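## Task

Using exactly three rods of three different colours (not the turquoise one), lay them flat in one straight line, end to end with ends touching or nearly so, so the line's total length equals the turquoise rod's 10 cm. Colour gives length in cm: blue 1, magenta 2, grey 3, orange 4, lime 5, purple 6, red 7, green 8, pink 9, turquoise 10. No second train may exist, every rod outside the train must sit at least one rod-width from it, and the result must stay in place without the robot holding it. Finish by opening the gripper and moving away.

## Robot and tools

Robot: one UR3e arm on a table with a two-finger parallel gripper (pads up to 50 mm apart). There is a single arm, so every command carries just one row for it.

Frame: the scene frame has its origin on the table surface under the arm base; +z is up, and +y lies to the left when facing along +x. Positions are in metres, orientations are quaternions written w, x, y, z. The gripper's fingers extend along its own +z axis and close along its own x axis. The reported end_effector_position is the point midway between the pads; fingertips go 17.5 mm past it. A flat block protrudes roughly 9 cm toward the gripper's -y side, so mind it near rods and the table.

A row is 10 numbers: x, y, z, qw, qx, qy, qz, position, force_limit, speed. The first seven are an absolute gripper pose in the scene frame (a place to go to, not an offset). position runs -1 to +1: +1 fully open, about -0.65 pads meet, -1 means close until an object blocks. force_limit -1 to +1 maps to roughly 20, 102, 185 N per pad. speed -1 to +1 maps to 20, 85, 150 mm/s of gap change. Finger settings only change once position changes by at least 0.01.

Tools:
- execute_actions: {"actions": [...], "pictures": bool}. An empty list just reports state (with pictures). One action {"rows": [[10 numbers],...], "steps": n} plays up to 15 rows, one per 1/30 s step (n up to 15, default 15; the last row repeats; at least 12 steps). One wait {"steps": n} with n up to 300 counts from the previous result. Each step's target is clipped to within 100 mm and 16 degrees of the measured pose, so far targets take several calls.
- move: target is one 10-number row (absolute pose plus finger settings, fingers applied at the start); the gripper follows a straight path there. speed in m/s, 0.002 to 0.5 (default 0.25). Optional stop_force in N, 5 to 24: the path halts once the wrist sensor feels that much extra resistance along the travel direction; use it with a very low speed when touching down, and omit it when lifting away from something. A target more than 0.6 m from the current position along any gripper axis is refused.
- wait: seconds 0 to 10; the robot gets nothing new.
- zoom_image: camera "cam_high" (672x504) or "cam_wrist" (616x616), region [x0, y0, x1, y1] in pixels, at most 504 by 504.
- read_manual: section "licences"; licence text only.


Results: a state line with gripper position, quaternion and velocities; Wrist force and Wrist torque in the gripper's own axes (noisy, offsets up to a few N, saturate near 30 N; pushing down on a surface shows as force back into the arm). object_status: 0 moving, 1 blocked while opening, 2 blocked while closing (a real grip), 3 reached the commanded opening or pads met (usually nothing held). Opening in mm is about (250 - position_measured) x 0.202. HELD marks steps where the clearance check withheld the row; "pose unreachable" means that check altered the command. "Hand target" shows where the controller is currently heading. A move adds a "move:" line with its ending (done, off_target, moving, held, contact, fault), the limits that acted (paced = clipped, held = some steps blocked) and distance left to target.

Timing: the last 12 steps of each action run after the result, while the next reply is being written; writing time counts as robot time. Motion lags commands by about 0.17 s, and big moves may not finish in one call.

Typical sequence: look and zoom to identify rod colours and positions; open, hover above a rod with fingers pointing down (gripper x across the rod), descend slowly, close with -1 and confirm status 2; lift, carry, lower gently onto the table at the train's spot, open, rise. Repeat for the other two rods, aligning them on one line with ends abutting. Check that spare rods are a rod-width away and that no accidental second line forms. Finally open fully, lift clear, then call finished_scene.

Avoid: driving into the table or rods with a target below contact (the stiff arm faults at 150 N or at joint torque limits, stopping 10 s); fast touches; dropping or flinging rods; knocking anything off the table (fails the scene); long holding that heats motors (warning at 70 °C, brake stop at 85 °C). Brief external tugs on held parts can occur, so recheck grip status.

Each tool is called after "Request:" as name([rows], argument=value, ...), one row to a line, values as JSON.

## Session

Request:
execute_actions(actions=[])

Scene clock: 0.00 s of 5100.00 s.
end_effector_position=(+0.0083, -0.2706, +0.1391) position_measured=3 object_status=3 end_effector_quat_wxyz=(+0.029, +0.974, +0.220, -0.039) end_effector_velocity=(-0.000, +0.000, +0.000) end_effector_angular_velocity=(+0.001, +0.001, +0.000)
Joint positions: [-2.298 -1.579  1.967 -1.663 -1.255 -1.308]
Joint velocities: [ 0.    -0.001  0.     0.    -0.001 -0.   ]
Motor temperatures (°C, as the motors report them): [34 36 38 39 43 38]
Wrist force (N, on the end effector, along its own x y z axes, offset not removed): no reading
Wrist torque (N m, same axes, about the end effector's origin, offset not removed): no reading
Hand target: +0.008, -0.271, +0.139; +0.029, +0.974, +0.220, -0.039

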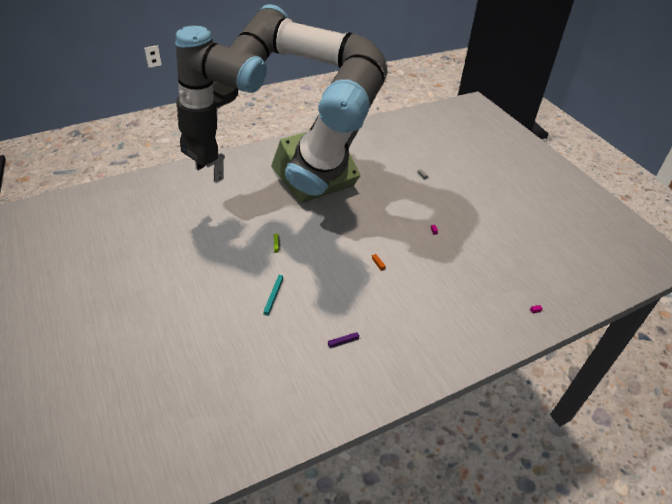

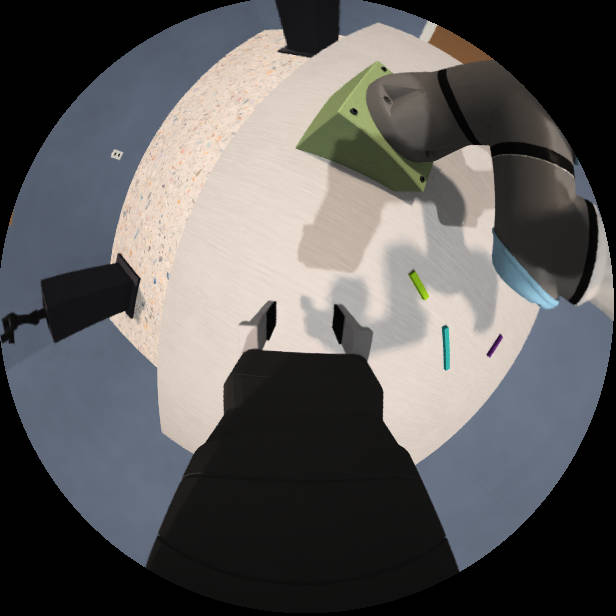

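Request:
zoom_image(camera="cam_high", region=[250, 150, 470, 315])

Region (250, 150, 470, 315) of cam_high's 672x504 image, scaled by 2.291, with more detail than that image has; it fills the top 378 rows of this view, and the rest is white.

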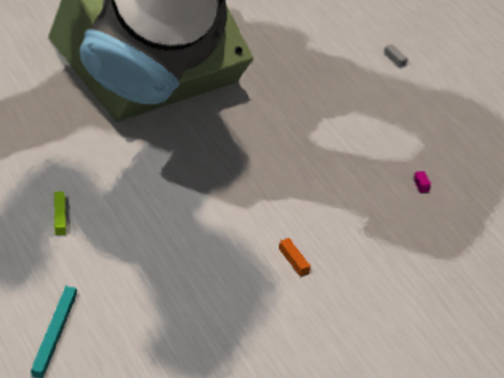

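Request:
move(target=[0.17,-0.175,0.07,0,0.566,-0.824,0,0.3,-0.8,0], speed=0.4)

Scene clock: 5.10 s of 5100.00 s.
end_effector_position=(+0.1507, -0.1859, +0.0776) position_measured=107 object_status=3 end_effector_quat_wxyz=(-0.001, +0.677, -0.736, -0.004) end_effector_velocity=(-0.000, -0.000, +0.000) end_effector_angular_velocity=(-0.001, +0.001, +0.000)
Joint positions: [-2.246 -2.212  2.37  -1.346 -1.261  0.811]
Joint velocities: [-0.    -0.001 -0.    -0.001 -0.     0.   ]
Motor temperatures (°C, as the motors report them): [34 36 38 39 43 38]
Wrist force (N, on the end effector, along its own x y z axes, offset not removed): [-0.5 1.7 -1.8]
Wrist torque (N m, same axes, about the end effector's origin, offset not removed): [0.33 0.01 0.12]
Hand target: +0.151, -0.186, +0.078; -0.001, +0.677, -0.736, -0.004
Off the commanded pose: 0.023 m, 16 deg; orientation clipped at the last step of the last action.
Kept back: nothing.
move: held; limits=paced,held; held on 15 of 101 steps, including the last
pose unreachable: on one or more control steps of this call an arm could not follow its commanded pose, so it was not sent that pose on those steps. On the call's last step it was still not sent that pose. It may still have moved: this result reports where it is.
cause: the commanded pose would bring two parts of the arm too close to each other (its gripper and another part of the arm, with joints 3 (elbow) to 6 (wrist 3) between them).
camera_calibration (this result's frames):
cam_wrist: T_world_to_cam=[[-0.0319536, -0.999446, 0.00932169, -0.18635], [-0.971283, 0.0332506, 0.235594, 0.151414], [-0.235773, -0.00152592, -0.971807, 0.256327], [0, 0, 0, 1]] pos_world=[0.201547, -0.19089, 0.215165]

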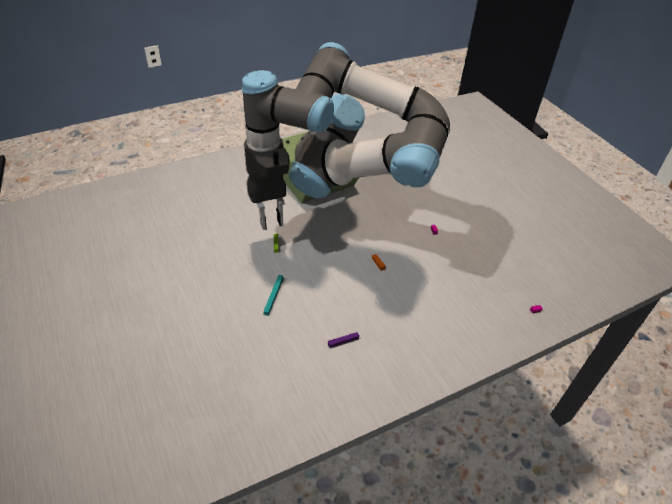

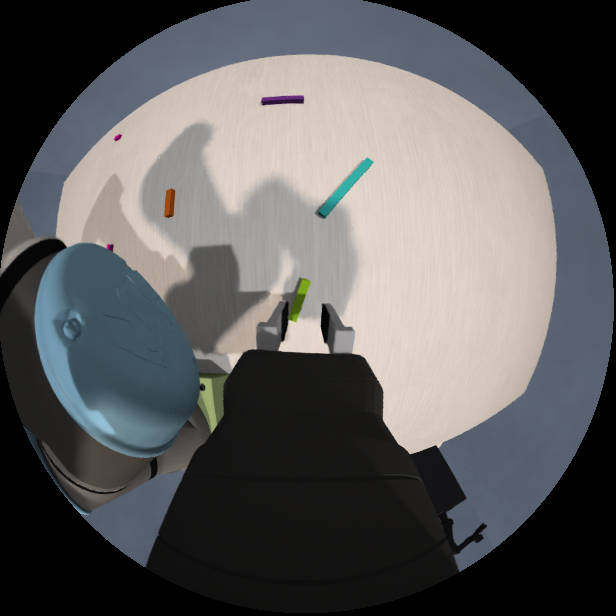

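Request:
move(target=[0.17,-0.25,0.08,0,1,0,0,0.3,-0.8,0], speed=0.5)

Request:
move(target=[0.17,-0.175,0.05,0,0.824,0.566,0,0.3,-0.8,0], speed=0.5)

Scene clock: 11.63 s of 5100.00 s.
end_effector_position=(+0.1699, -0.2499, +0.0799) position_measured=107 object_status=3 end_effector_quat_wxyz=(+0.000, +1.000, -0.000, -0.000) end_effector_velocity=(+0.000, +0.000, -0.000) end_effector_angular_velocity=(+0.003, -0.002, +0.007)
Joint positions: [-1.84  -1.693  2.045 -1.7   -1.13  -0.423]
Joint velocities: [-0.     0.003 -0.003  0.005  0.001 -0.009]
Motor temperatures (°C, as the motors report them): [34 36 38 39 43 38]
Wrist force (N, on the end effector, along its own x y z axes, offset not removed): [-2.3 2.4 0.2]
Wrist torque (N m, same axes, about the end effector's origin, offset not removed): [0.37 0.36 0.04]
Hand target: +0.170, -0.250, +0.080; -0.000, +1.000, -0.000, -0.000
Off the commanded pose: 0.000 m, 0 deg.
Kept back: nothing.
move: done; limits=paced
camera_calibration (this result's frames):
cam_wrist: T_world_to_cam=[[0.998638, 0.0495489, 0.0163243, -0.16323], [0.044456, -0.972005, 0.230718, -0.25176], [0.0272991, -0.229678, -0.972884, 0.161376], [0, 0, 0, 1]] pos_world=[0.169795, -0.199559, 0.21775]

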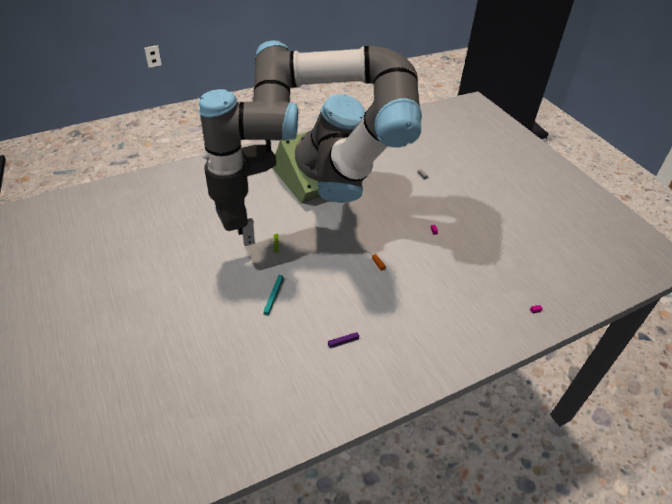

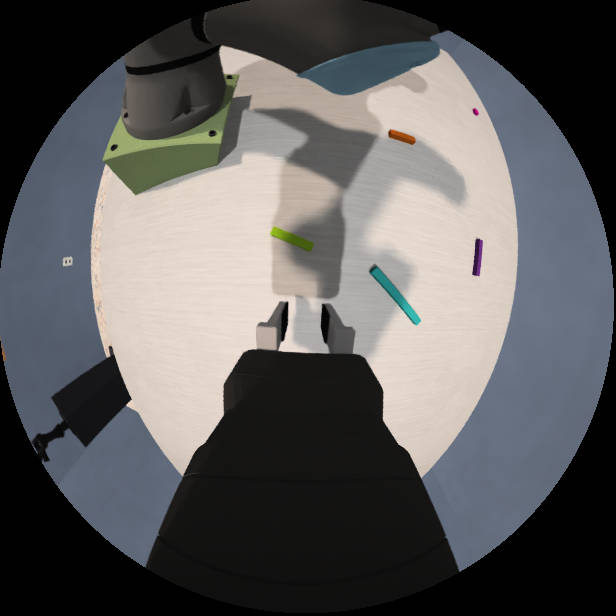

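Scene clock: 13.50 s of 5100.00 s.
end_effector_position=(+0.1699, -0.1750, +0.0500) position_measured=107 object_status=3 end_effector_quat_wxyz=(-0.000, +0.824, +0.566, -0.000) end_effector_velocity=(-0.000, +0.000, +0.000) end_effector_angular_velocity=(-0.004, -0.007, +0.007)
Joint positions: [-1.85  -2.167  2.382 -1.557 -1.132 -1.639]
Joint velocities: [-0.015 -0.015  0.005  0.016  0.005 -0.023]
Motor temperatures (°C, as the motors report them): [34 36 38 39 43 38]
Wrist force (N, on the end effector, along its own x y z axes, offset not removed): [-1.3 0.8 0.2]
Wrist torque (N m, same axes, about the end effector's origin, offset not removed): [0.13 0.22 0.04]
Hand target: +0.170, -0.175, +0.050; -0.000, +0.824, +0.566, -0.000
Off the commanded pose: 0.000 m, 0 deg.
Kept back: nothing.
move: done
camera_calibration (this result's frames):
cam_wrist: T_world_to_cam=[[0.311982, 0.949935, 0.0170365, 0.107807], [0.923382, -0.307385, 0.229959, -0.205058], [0.223683, -0.0560117, -0.973051, 0.146529], [0, 0, 0, 1]] pos_world=[0.122937, -0.157234, 0.187899]

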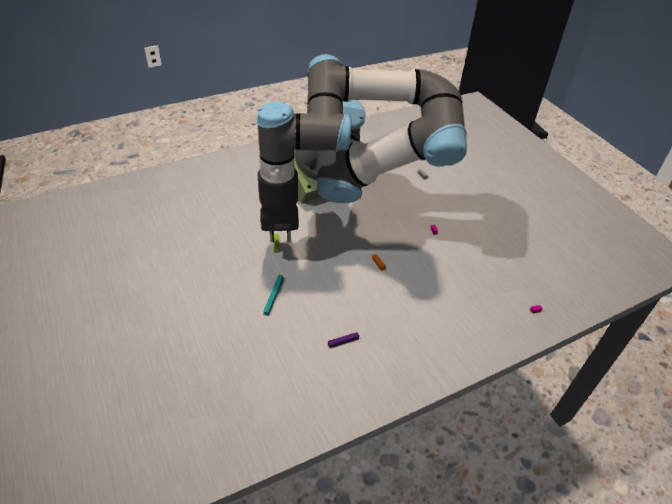

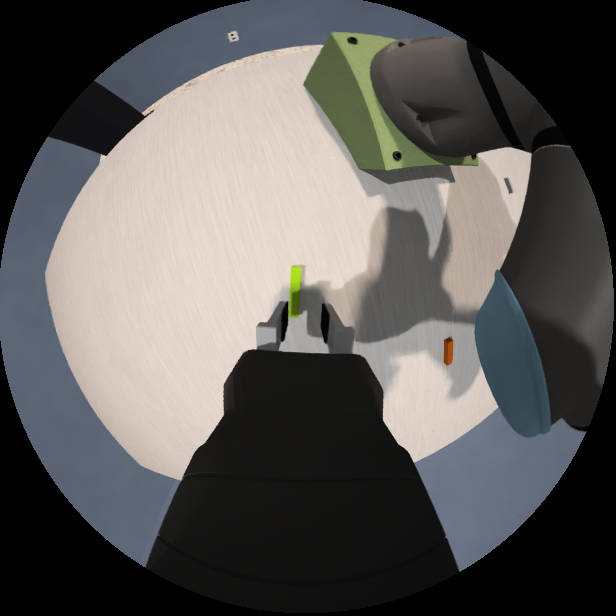

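Request:
move(target=[0.156,-0.178,0.032,0,0.824,0.566,0,0.3,-0.8,0])

Request:
move(target=[0.156,-0.178,0.01,0,0.824,0.566,0,0.3,-0.8,0], speed=0.004, stop_force=6)

Scene clock: 15.07 s of 5100.00 s.
end_effector_position=(+0.1561, -0.1779, +0.0321) position_measured=107 object_status=3 end_effector_quat_wxyz=(+0.000, +0.824, +0.566, +0.000) end_effector_velocity=(-0.001, -0.000, -0.002) end_effector_angular_velocity=(+0.002, +0.001, -0.001)
Joint positions: [-1.869 -2.122  2.472 -1.685 -1.136 -1.659]
Joint velocities: [ 0.003  0.01   0.005 -0.015 -0.001  0.003]
Motor temperatures (°C, as the motors report them): [34 36 38 39 43 38]
Wrist force (N, on the end effector, along its own x y z axes, offset not removed): [-0.6 2.4 0.6]
Wrist torque (N m, same axes, about the end effector's origin, offset not removed): [0.52 0.15 0.07]
Hand target: +0.156, -0.178, +0.032; +0.000, +0.824, +0.566, +0.000
Off the commanded pose: 0.000 m, 0 deg.
Kept back: nothing.
move: done
camera_calibration (this result's frames):
cam_wrist: T_world_to_cam=[[0.311318, 0.950156, 0.0168882, 0.115317], [0.923411, -0.306657, 0.230811, -0.188938], [0.224485, -0.056261, -0.972852, 0.131871], [0, 0, 0, 1]] pos_world=[0.108965, -0.160089, 0.169952]

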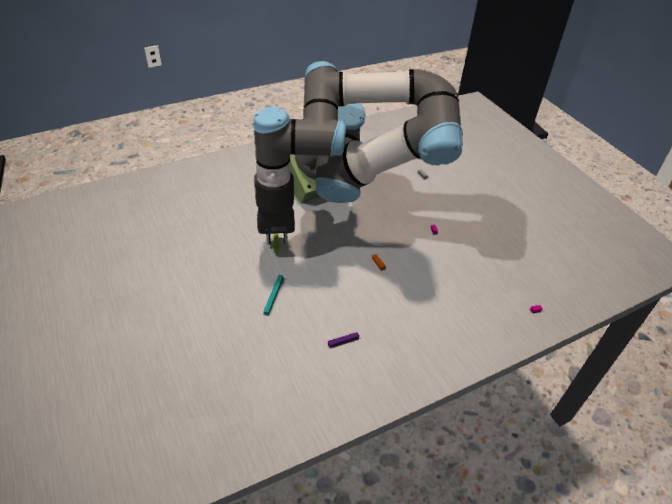

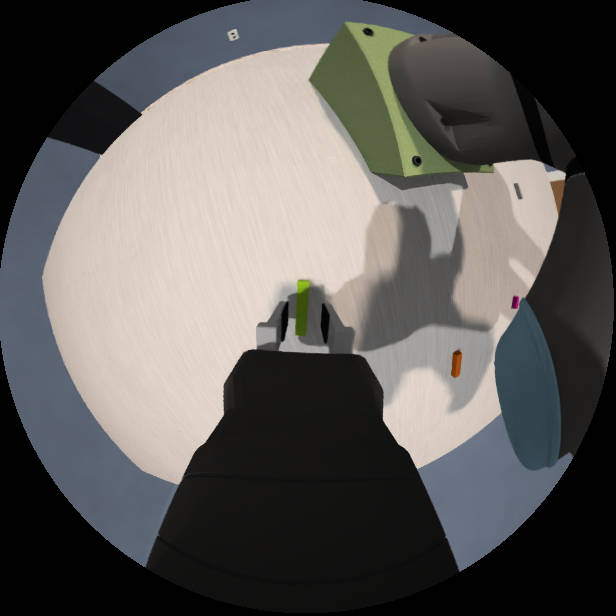

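Scene clock: 19.10 s of 5100.00 s.
end_effector_position=(+0.1560, -0.1779, +0.0175) position_measured=107 object_status=3 end_effector_quat_wxyz=(-0.000, +0.824, +0.566, +0.000) end_effector_velocity=(+0.000, +0.000, +0.001) end_effector_angular_velocity=(+0.001, -0.001, +0.001)
Joint positions: [-1.829 -2.071  2.527 -1.808 -1.127 -1.616]
Joint velocities: [-0.004 -0.004 -0.004  0.011  0.    -0.005]
Motor temperatures (°C, as the motors report them): [34 36 38 39 43 38]
Wrist force (N, on the end effector, along its own x y z axes, offset not removed): [1.7 0.0 -17.8]
Wrist torque (N m, same axes, about the end effector's origin, offset not removed): [0.00 0.28 -0.01]
Hand target: +0.156, -0.178, +0.018; +0.000, +0.824, +0.566, +0.000
Off the commanded pose: 0.007 m, 0 deg.
Kept back: nothing.
move: contact
camera_calibration (this result's frames):
cam_wrist: T_world_to_cam=[[0.311447, 0.950108, 0.0171682, 0.115491], [0.923358, -0.306848, 0.230769, -0.185508], [0.224524, -0.0560199, -0.972857, 0.117665], [0, 0, 0, 1]] pos_world=[0.108903, -0.16006, 0.155298]

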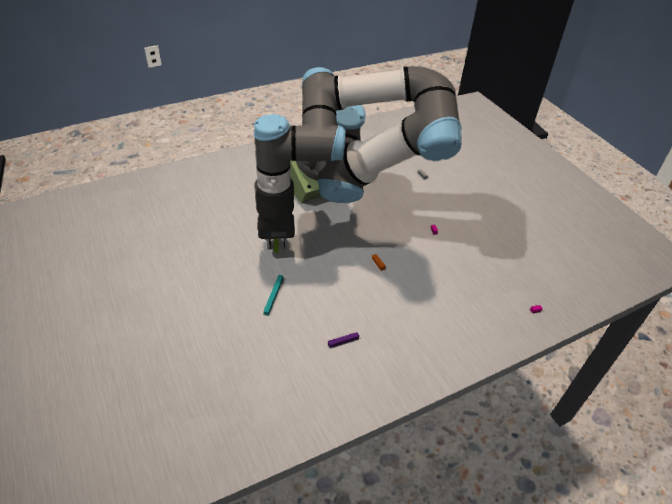

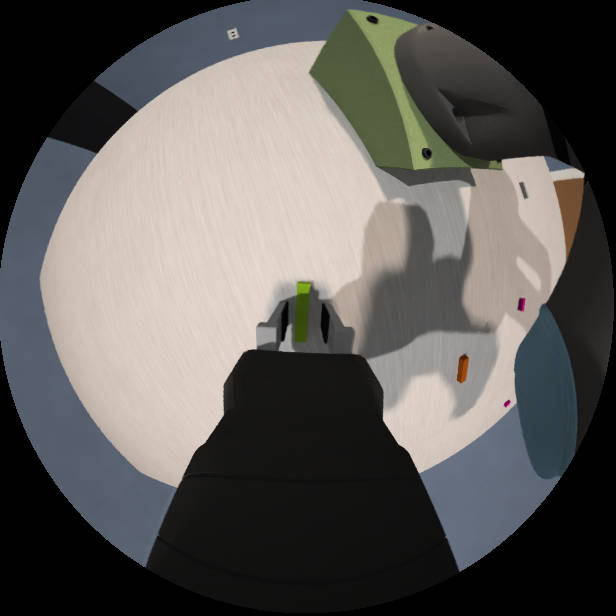

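Request:
move(target=[0.156,-0.178,0.0198,0,0.824,0.566,0,0.3,-0.8,0], speed=0.02)

Request:
move(target=[0.156,-0.178,0.0198,0,0.824,0.566,0,-1,-0.8,0])

Request:
move(target=[0.17,-0.183,0.05,0,0.824,0.566,0,-1,-0.8,0])

Request:
move(target=[0.3,-0.1,0.06,0,0.804,0.595,0,-1,-0.8,0])

Request:
move(target=[0.32,0.152,0.035,0,0.804,0.595,0,-1,-0.8,0])

Request:
zoom_image(camera="cam_wrist", region=[230, 200, 380, 350])

Scene clock: 20.80 s of 5100.00 s.
end_effector_position=(+0.1560, -0.1780, +0.0197) position_measured=107 object_status=3 end_effector_quat_wxyz=(-0.000, +0.824, +0.566, -0.000) end_effector_velocity=(-0.000, +0.000, +0.001) end_effector_angular_velocity=(+0.000, +0.000, -0.000)
Joint positions: [-1.835 -2.079  2.519 -1.789 -1.128 -1.623]
Joint velocities: [-0.002 -0.003 -0.002  0.006 -0.001 -0.002]
Motor temperatures (°C, as the motors report them): [34 36 38 39 43 38]
Wrist force (N, on the end effector, along its own x y z axes, offset not removed): [-0.7 0.3 -1.6]
Wrist torque (N m, same axes, about the end effector's origin, offset not removed): [-0.06 0.10 0.09]
Hand target: +0.156, -0.178, +0.020; -0.000, +0.824, +0.566, +0.000
Off the commanded pose: 0.000 m, 0 deg.
Kept back: nothing.
move: done
camera_calibration (this result's frames):
cam_wrist: T_world_to_cam=[[0.311332, 0.95015, 0.0169387, 0.115625], [0.923438, -0.306692, 0.230655, -0.186026], [0.224352, -0.0561686, -0.972888, 0.119862], [0, 0, 0, 1]] pos_world=[0.108894, -0.160181, 0.157562]

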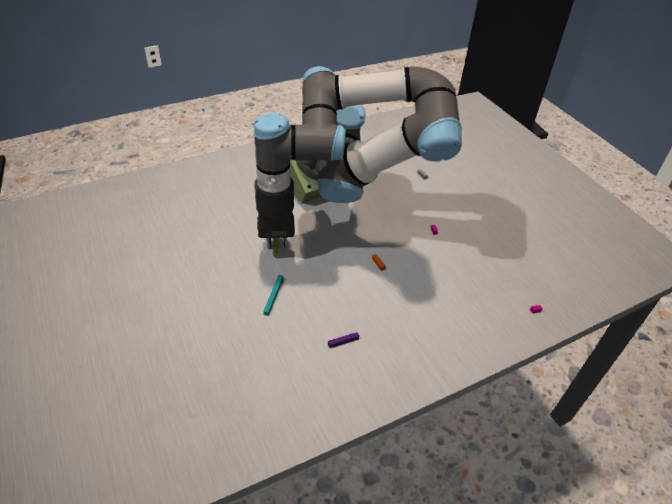

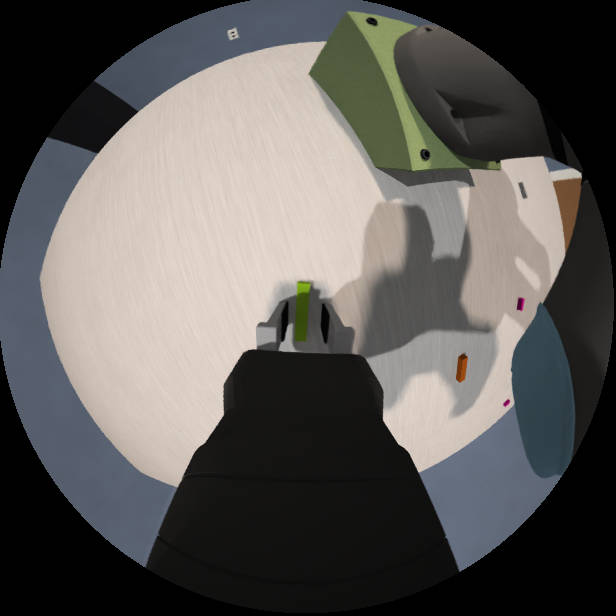

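Scene clock: 21.50 s of 5100.00 s.
end_effector_position=(+0.1560, -0.1780, +0.0198) position_measured=203 object_status=2 end_effector_quat_wxyz=(-0.000, +0.824, +0.566, +0.000) end_effector_velocity=(-0.000, -0.000, +0.000) end_effector_angular_velocity=(-0.002, +0.001, +0.001)
Joint positions: [-1.835 -2.08   2.518 -1.788 -1.128 -1.623]
Joint velocities: [-0.    -0.002 -0.     0.    -0.    -0.   ]
Motor temperatures (°C, as the motors report them): [34 36 38 39 43 38]
Wrist force (N, on the end effector, along its own x y z axes, offset not removed): [-1.5 2.0 -1.6]
Wrist torque (N m, same axes, about the end effector's origin, offset not removed): [0.25 0.31 0.07]
Hand target: +0.156, -0.178, +0.020; +0.000, +0.824, +0.566, +0.000
Off the commanded pose: 0.000 m, 0 deg.
Kept back: nothing.
move: done
camera_calibration (this result's frames):
cam_wrist: T_world_to_cam=[[0.311329, 0.950151, 0.0169412, 0.115619], [0.923436, -0.306688, 0.230671, -0.186035], [0.224368, -0.0561705, -0.972884, 0.11992], [0, 0, 0, 1]] pos_world=[0.108889, -0.160175, 0.157622]

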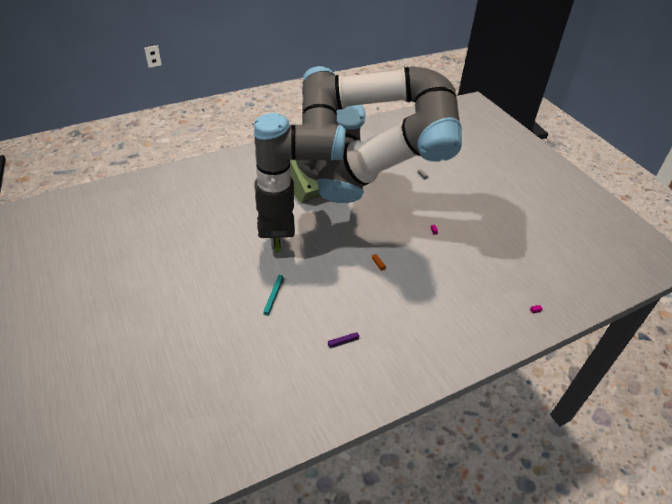

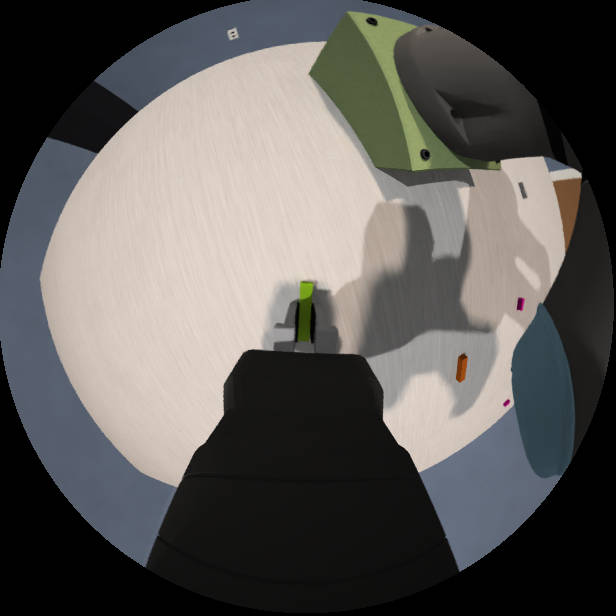

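Scene clock: 22.37 s of 5100.00 s.
end_effector_position=(+0.1699, -0.1830, +0.0498) position_measured=203 object_status=2 end_effector_quat_wxyz=(-0.000, +0.824, +0.566, -0.000) end_effector_velocity=(+0.001, +0.000, +0.002) end_effector_angular_velocity=(-0.001, -0.002, -0.000)
Joint positions: [-1.832 -2.111  2.367 -1.607 -1.128 -1.619]
Joint velocities: [-0.005 -0.005 -0.008  0.016  0.001 -0.005]
Motor temperatures (°C, as the motors report them): [34 36 38 39 43 38]
Wrist force (N, on the end effector, along its own x y z axes, offset not removed): [-3.2 0.8 0.5]
Wrist torque (N m, same axes, about the end effector's origin, offset not removed): [0.16 0.61 0.14]
Hand target: +0.170, -0.183, +0.050; -0.000, +0.824, +0.566, -0.000
Off the commanded pose: 0.000 m, 0 deg.
Kept back: nothing.
move: done
camera_calibration (this result's frames):
cam_wrist: T_world_to_cam=[[0.31135, 0.950145, 0.0169047, 0.115564], [0.923467, -0.30671, 0.230516, -0.207377], [0.224209, -0.0561605, -0.972922, 0.145749], [0, 0, 0, 1]] pos_world=[0.122847, -0.165222, 0.187652]

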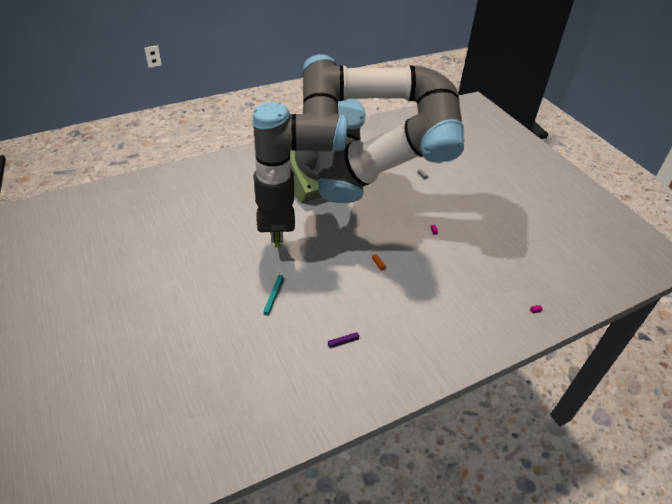

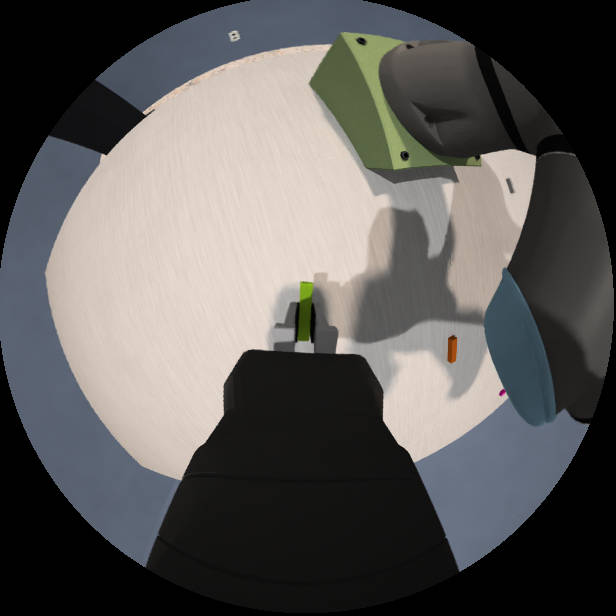

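Scene clock: 23.63 s of 5100.00 s.
end_effector_position=(+0.2997, -0.1000, +0.0600) position_measured=203 object_status=2 end_effector_quat_wxyz=(+0.000, +0.804, +0.595, +0.000) end_effector_velocity=(+0.001, +0.001, +0.000) end_effector_angular_velocity=(-0.000, +0.011, -0.001)
Joint positions: [-1.169 -2.16   2.178 -1.712 -1.093 -0.947]
Joint velocities: [ 0.02   0.015 -0.011 -0.011 -0.013  0.022]
Motor temperatures (°C, as the motors report them): [34 36 38 39 43 38]
Wrist force (N, on the end effector, along its own x y z axes, offset not removed): [-1.8 2.3 0.2]
Wrist torque (N m, same axes, about the end effector's origin, offset not removed): [0.26 0.29 0.14]
Hand target: +0.300, -0.100, +0.060; -0.000, +0.804, +0.595, -0.000
Off the commanded pose: 0.000 m, 0 deg.
Kept back: nothing.
move: done
camera_calibration (this result's frames):
cam_wrist: T_world_to_cam=[[0.243579, 0.969734, 0.0168889, 0.0184], [0.942678, -0.240807, 0.231022, -0.303267], [0.228097, -0.0403513, -0.972802, 0.131665], [0, 0, 0, 1]] pos_world=[0.251369, -0.0855589, 0.197835]

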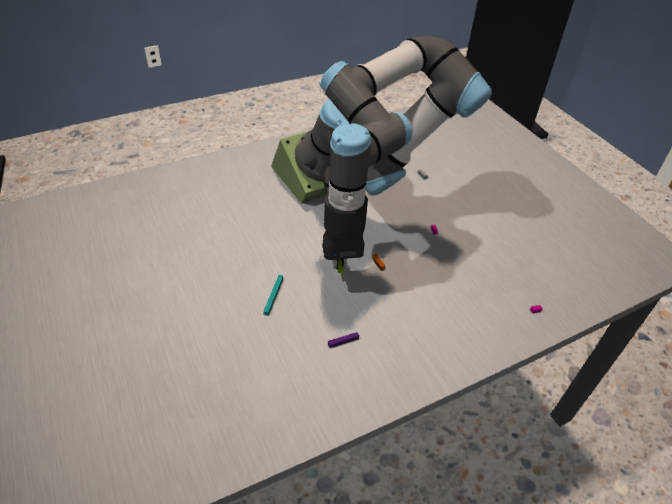

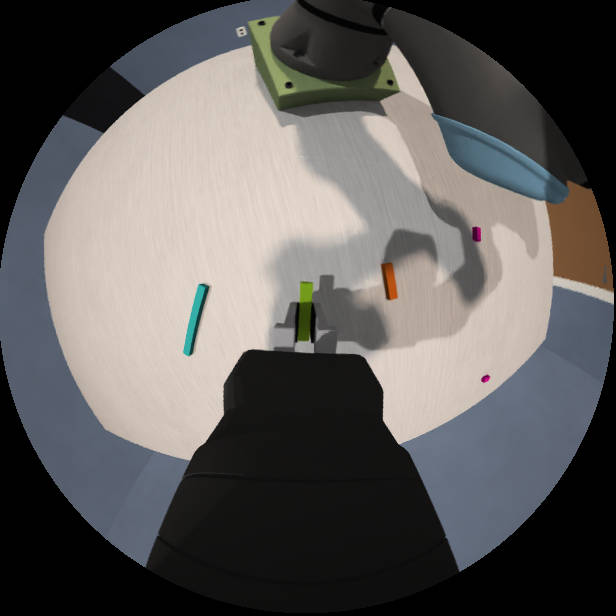

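Scene clock: 25.50 s of 5100.00 s.
end_effector_position=(+0.3196, +0.1518, +0.0351) position_measured=203 object_status=2 end_effector_quat_wxyz=(+0.000, +0.804, +0.595, -0.000) end_effector_velocity=(-0.000, -0.000, -0.000) end_effector_angular_velocity=(-0.011, +0.007, -0.001)
Joint positions: [ 0.126 -1.88   2.204 -2.387 -1.551  0.322]
Joint velocities: [ 0.014  0.013 -0.014  0.008 -0.017  0.013]
Motor temperatures (°C, as the motors report them): [34 36 38 39 43 38]
Wrist force (N, on the end effector, along its own x y z axes, offset not removed): [0.3 0.2 -0.1]
Wrist torque (N m, same axes, about the end effector's origin, offset not removed): [0.12 0.05 -0.04]
Hand target: +0.320, +0.152, +0.035; +0.000, +0.804, +0.595, -0.001
Off the commanded pose: 0.000 m, 0 deg.
Kept back: nothing.
move: done
camera_calibration (this result's frames):
cam_wrist: T_world_to_cam=[[0.243059, 0.969867, 0.0167138, -0.230085], [0.942876, -0.240272, 0.230769, -0.25581], [0.227832, -0.0403316, -0.972865, 0.113151], [0, 0, 0, 1]] pos_world=[0.271343, 0.166252, 0.172959]

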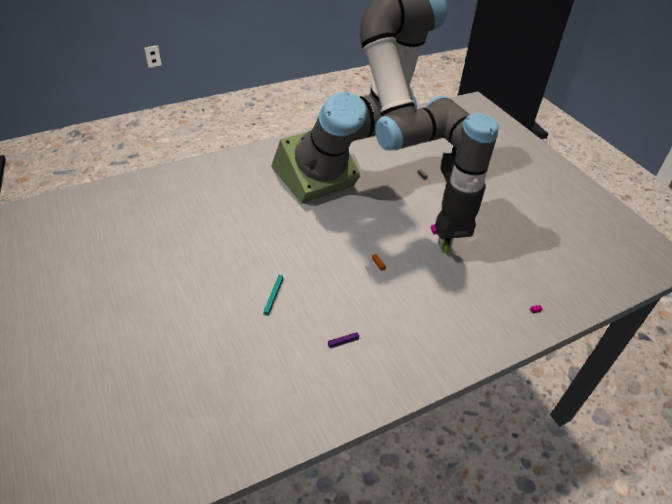

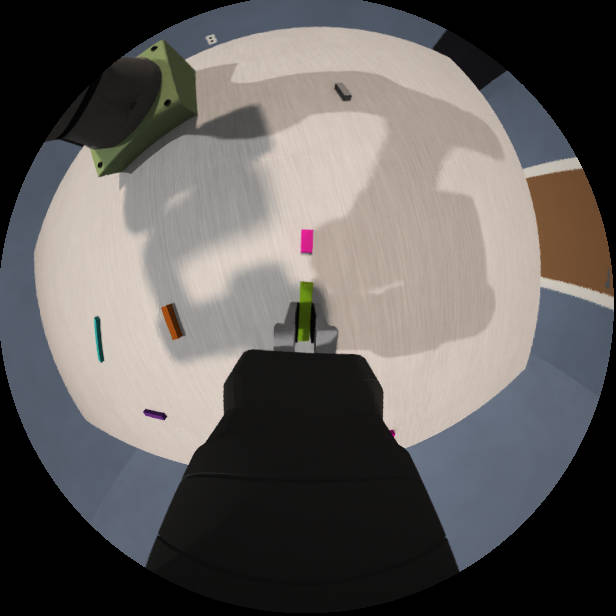

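Region (230, 200, 380, 350) of cam_wrist's 616x616 image, scaled by 3.360, with more detail than that image has.

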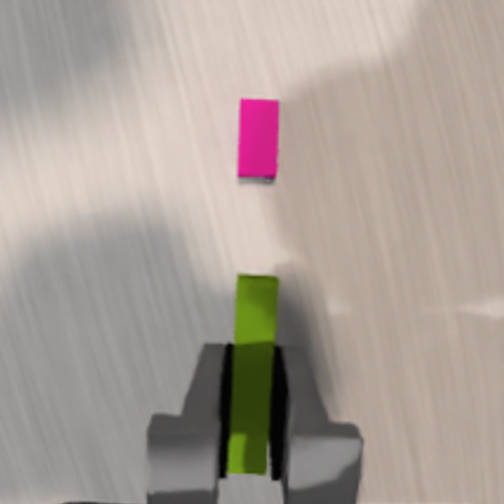

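Request:
move(target=[0.3034,0.156,0.024,0,0.804,0.595,0,-1,-0.8,0], speed=0.05)

Request:
zoom_image(camera="cam_wrist", region=[230, 200, 380, 350])

Scene clock: 26.67 s of 5100.00 s.
end_effector_position=(+0.3035, +0.1560, +0.0241) position_measured=203 object_status=2 end_effector_quat_wxyz=(-0.000, +0.804, +0.595, -0.000) end_effector_velocity=(-0.002, +0.001, -0.002) end_effector_angular_velocity=(+0.002, +0.003, -0.000)
Joint positions: [ 0.15  -1.875  2.288 -2.475 -1.562  0.344]
Joint velocities: [ 0.002  0.003  0.007 -0.007  0.001  0.002]
Motor temperatures (°C, as the motors report them): [34 36 38 39 43 38]
Wrist force (N, on the end effector, along its own x y z axes, offset not removed): [-0.4 2.9 0.3]
Wrist torque (N m, same axes, about the end effector's origin, offset not removed): [0.45 0.09 0.04]
Hand target: +0.303, +0.156, +0.024; +0.000, +0.804, +0.595, -0.000
Off the commanded pose: 0.000 m, 0 deg.
Kept back: nothing.
move: done
camera_calibration (this result's frames):
cam_wrist: T_world_to_cam=[[0.243647, 0.969717, 0.0169024, -0.230184], [0.94276, -0.240894, 0.230595, -0.236925], [0.227683, -0.0402489, -0.972903, 0.106287], [0, 0, 0, 1]] pos_world=[0.255247, 0.170417, 0.161932]

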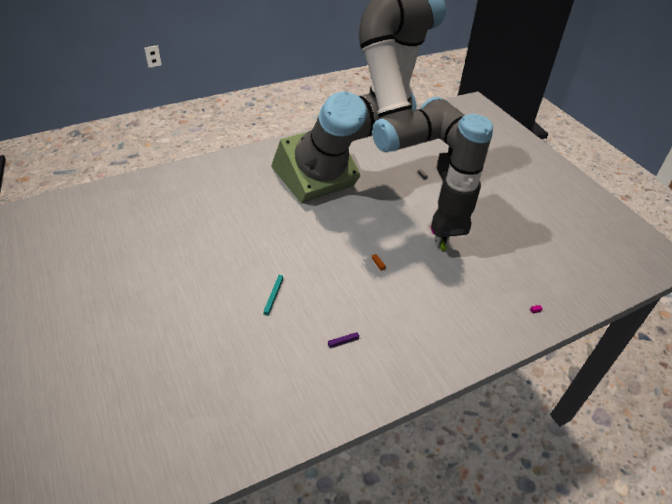

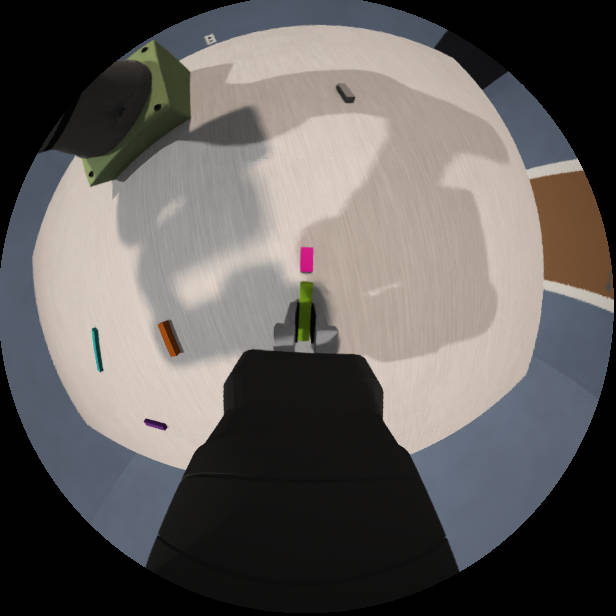

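Region (230, 200, 380, 350) of cam_wrist's 616x616 image, scaled by 3.360, with more detail than that image has.

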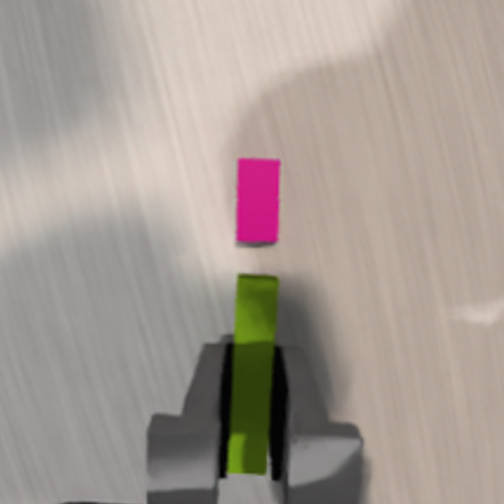

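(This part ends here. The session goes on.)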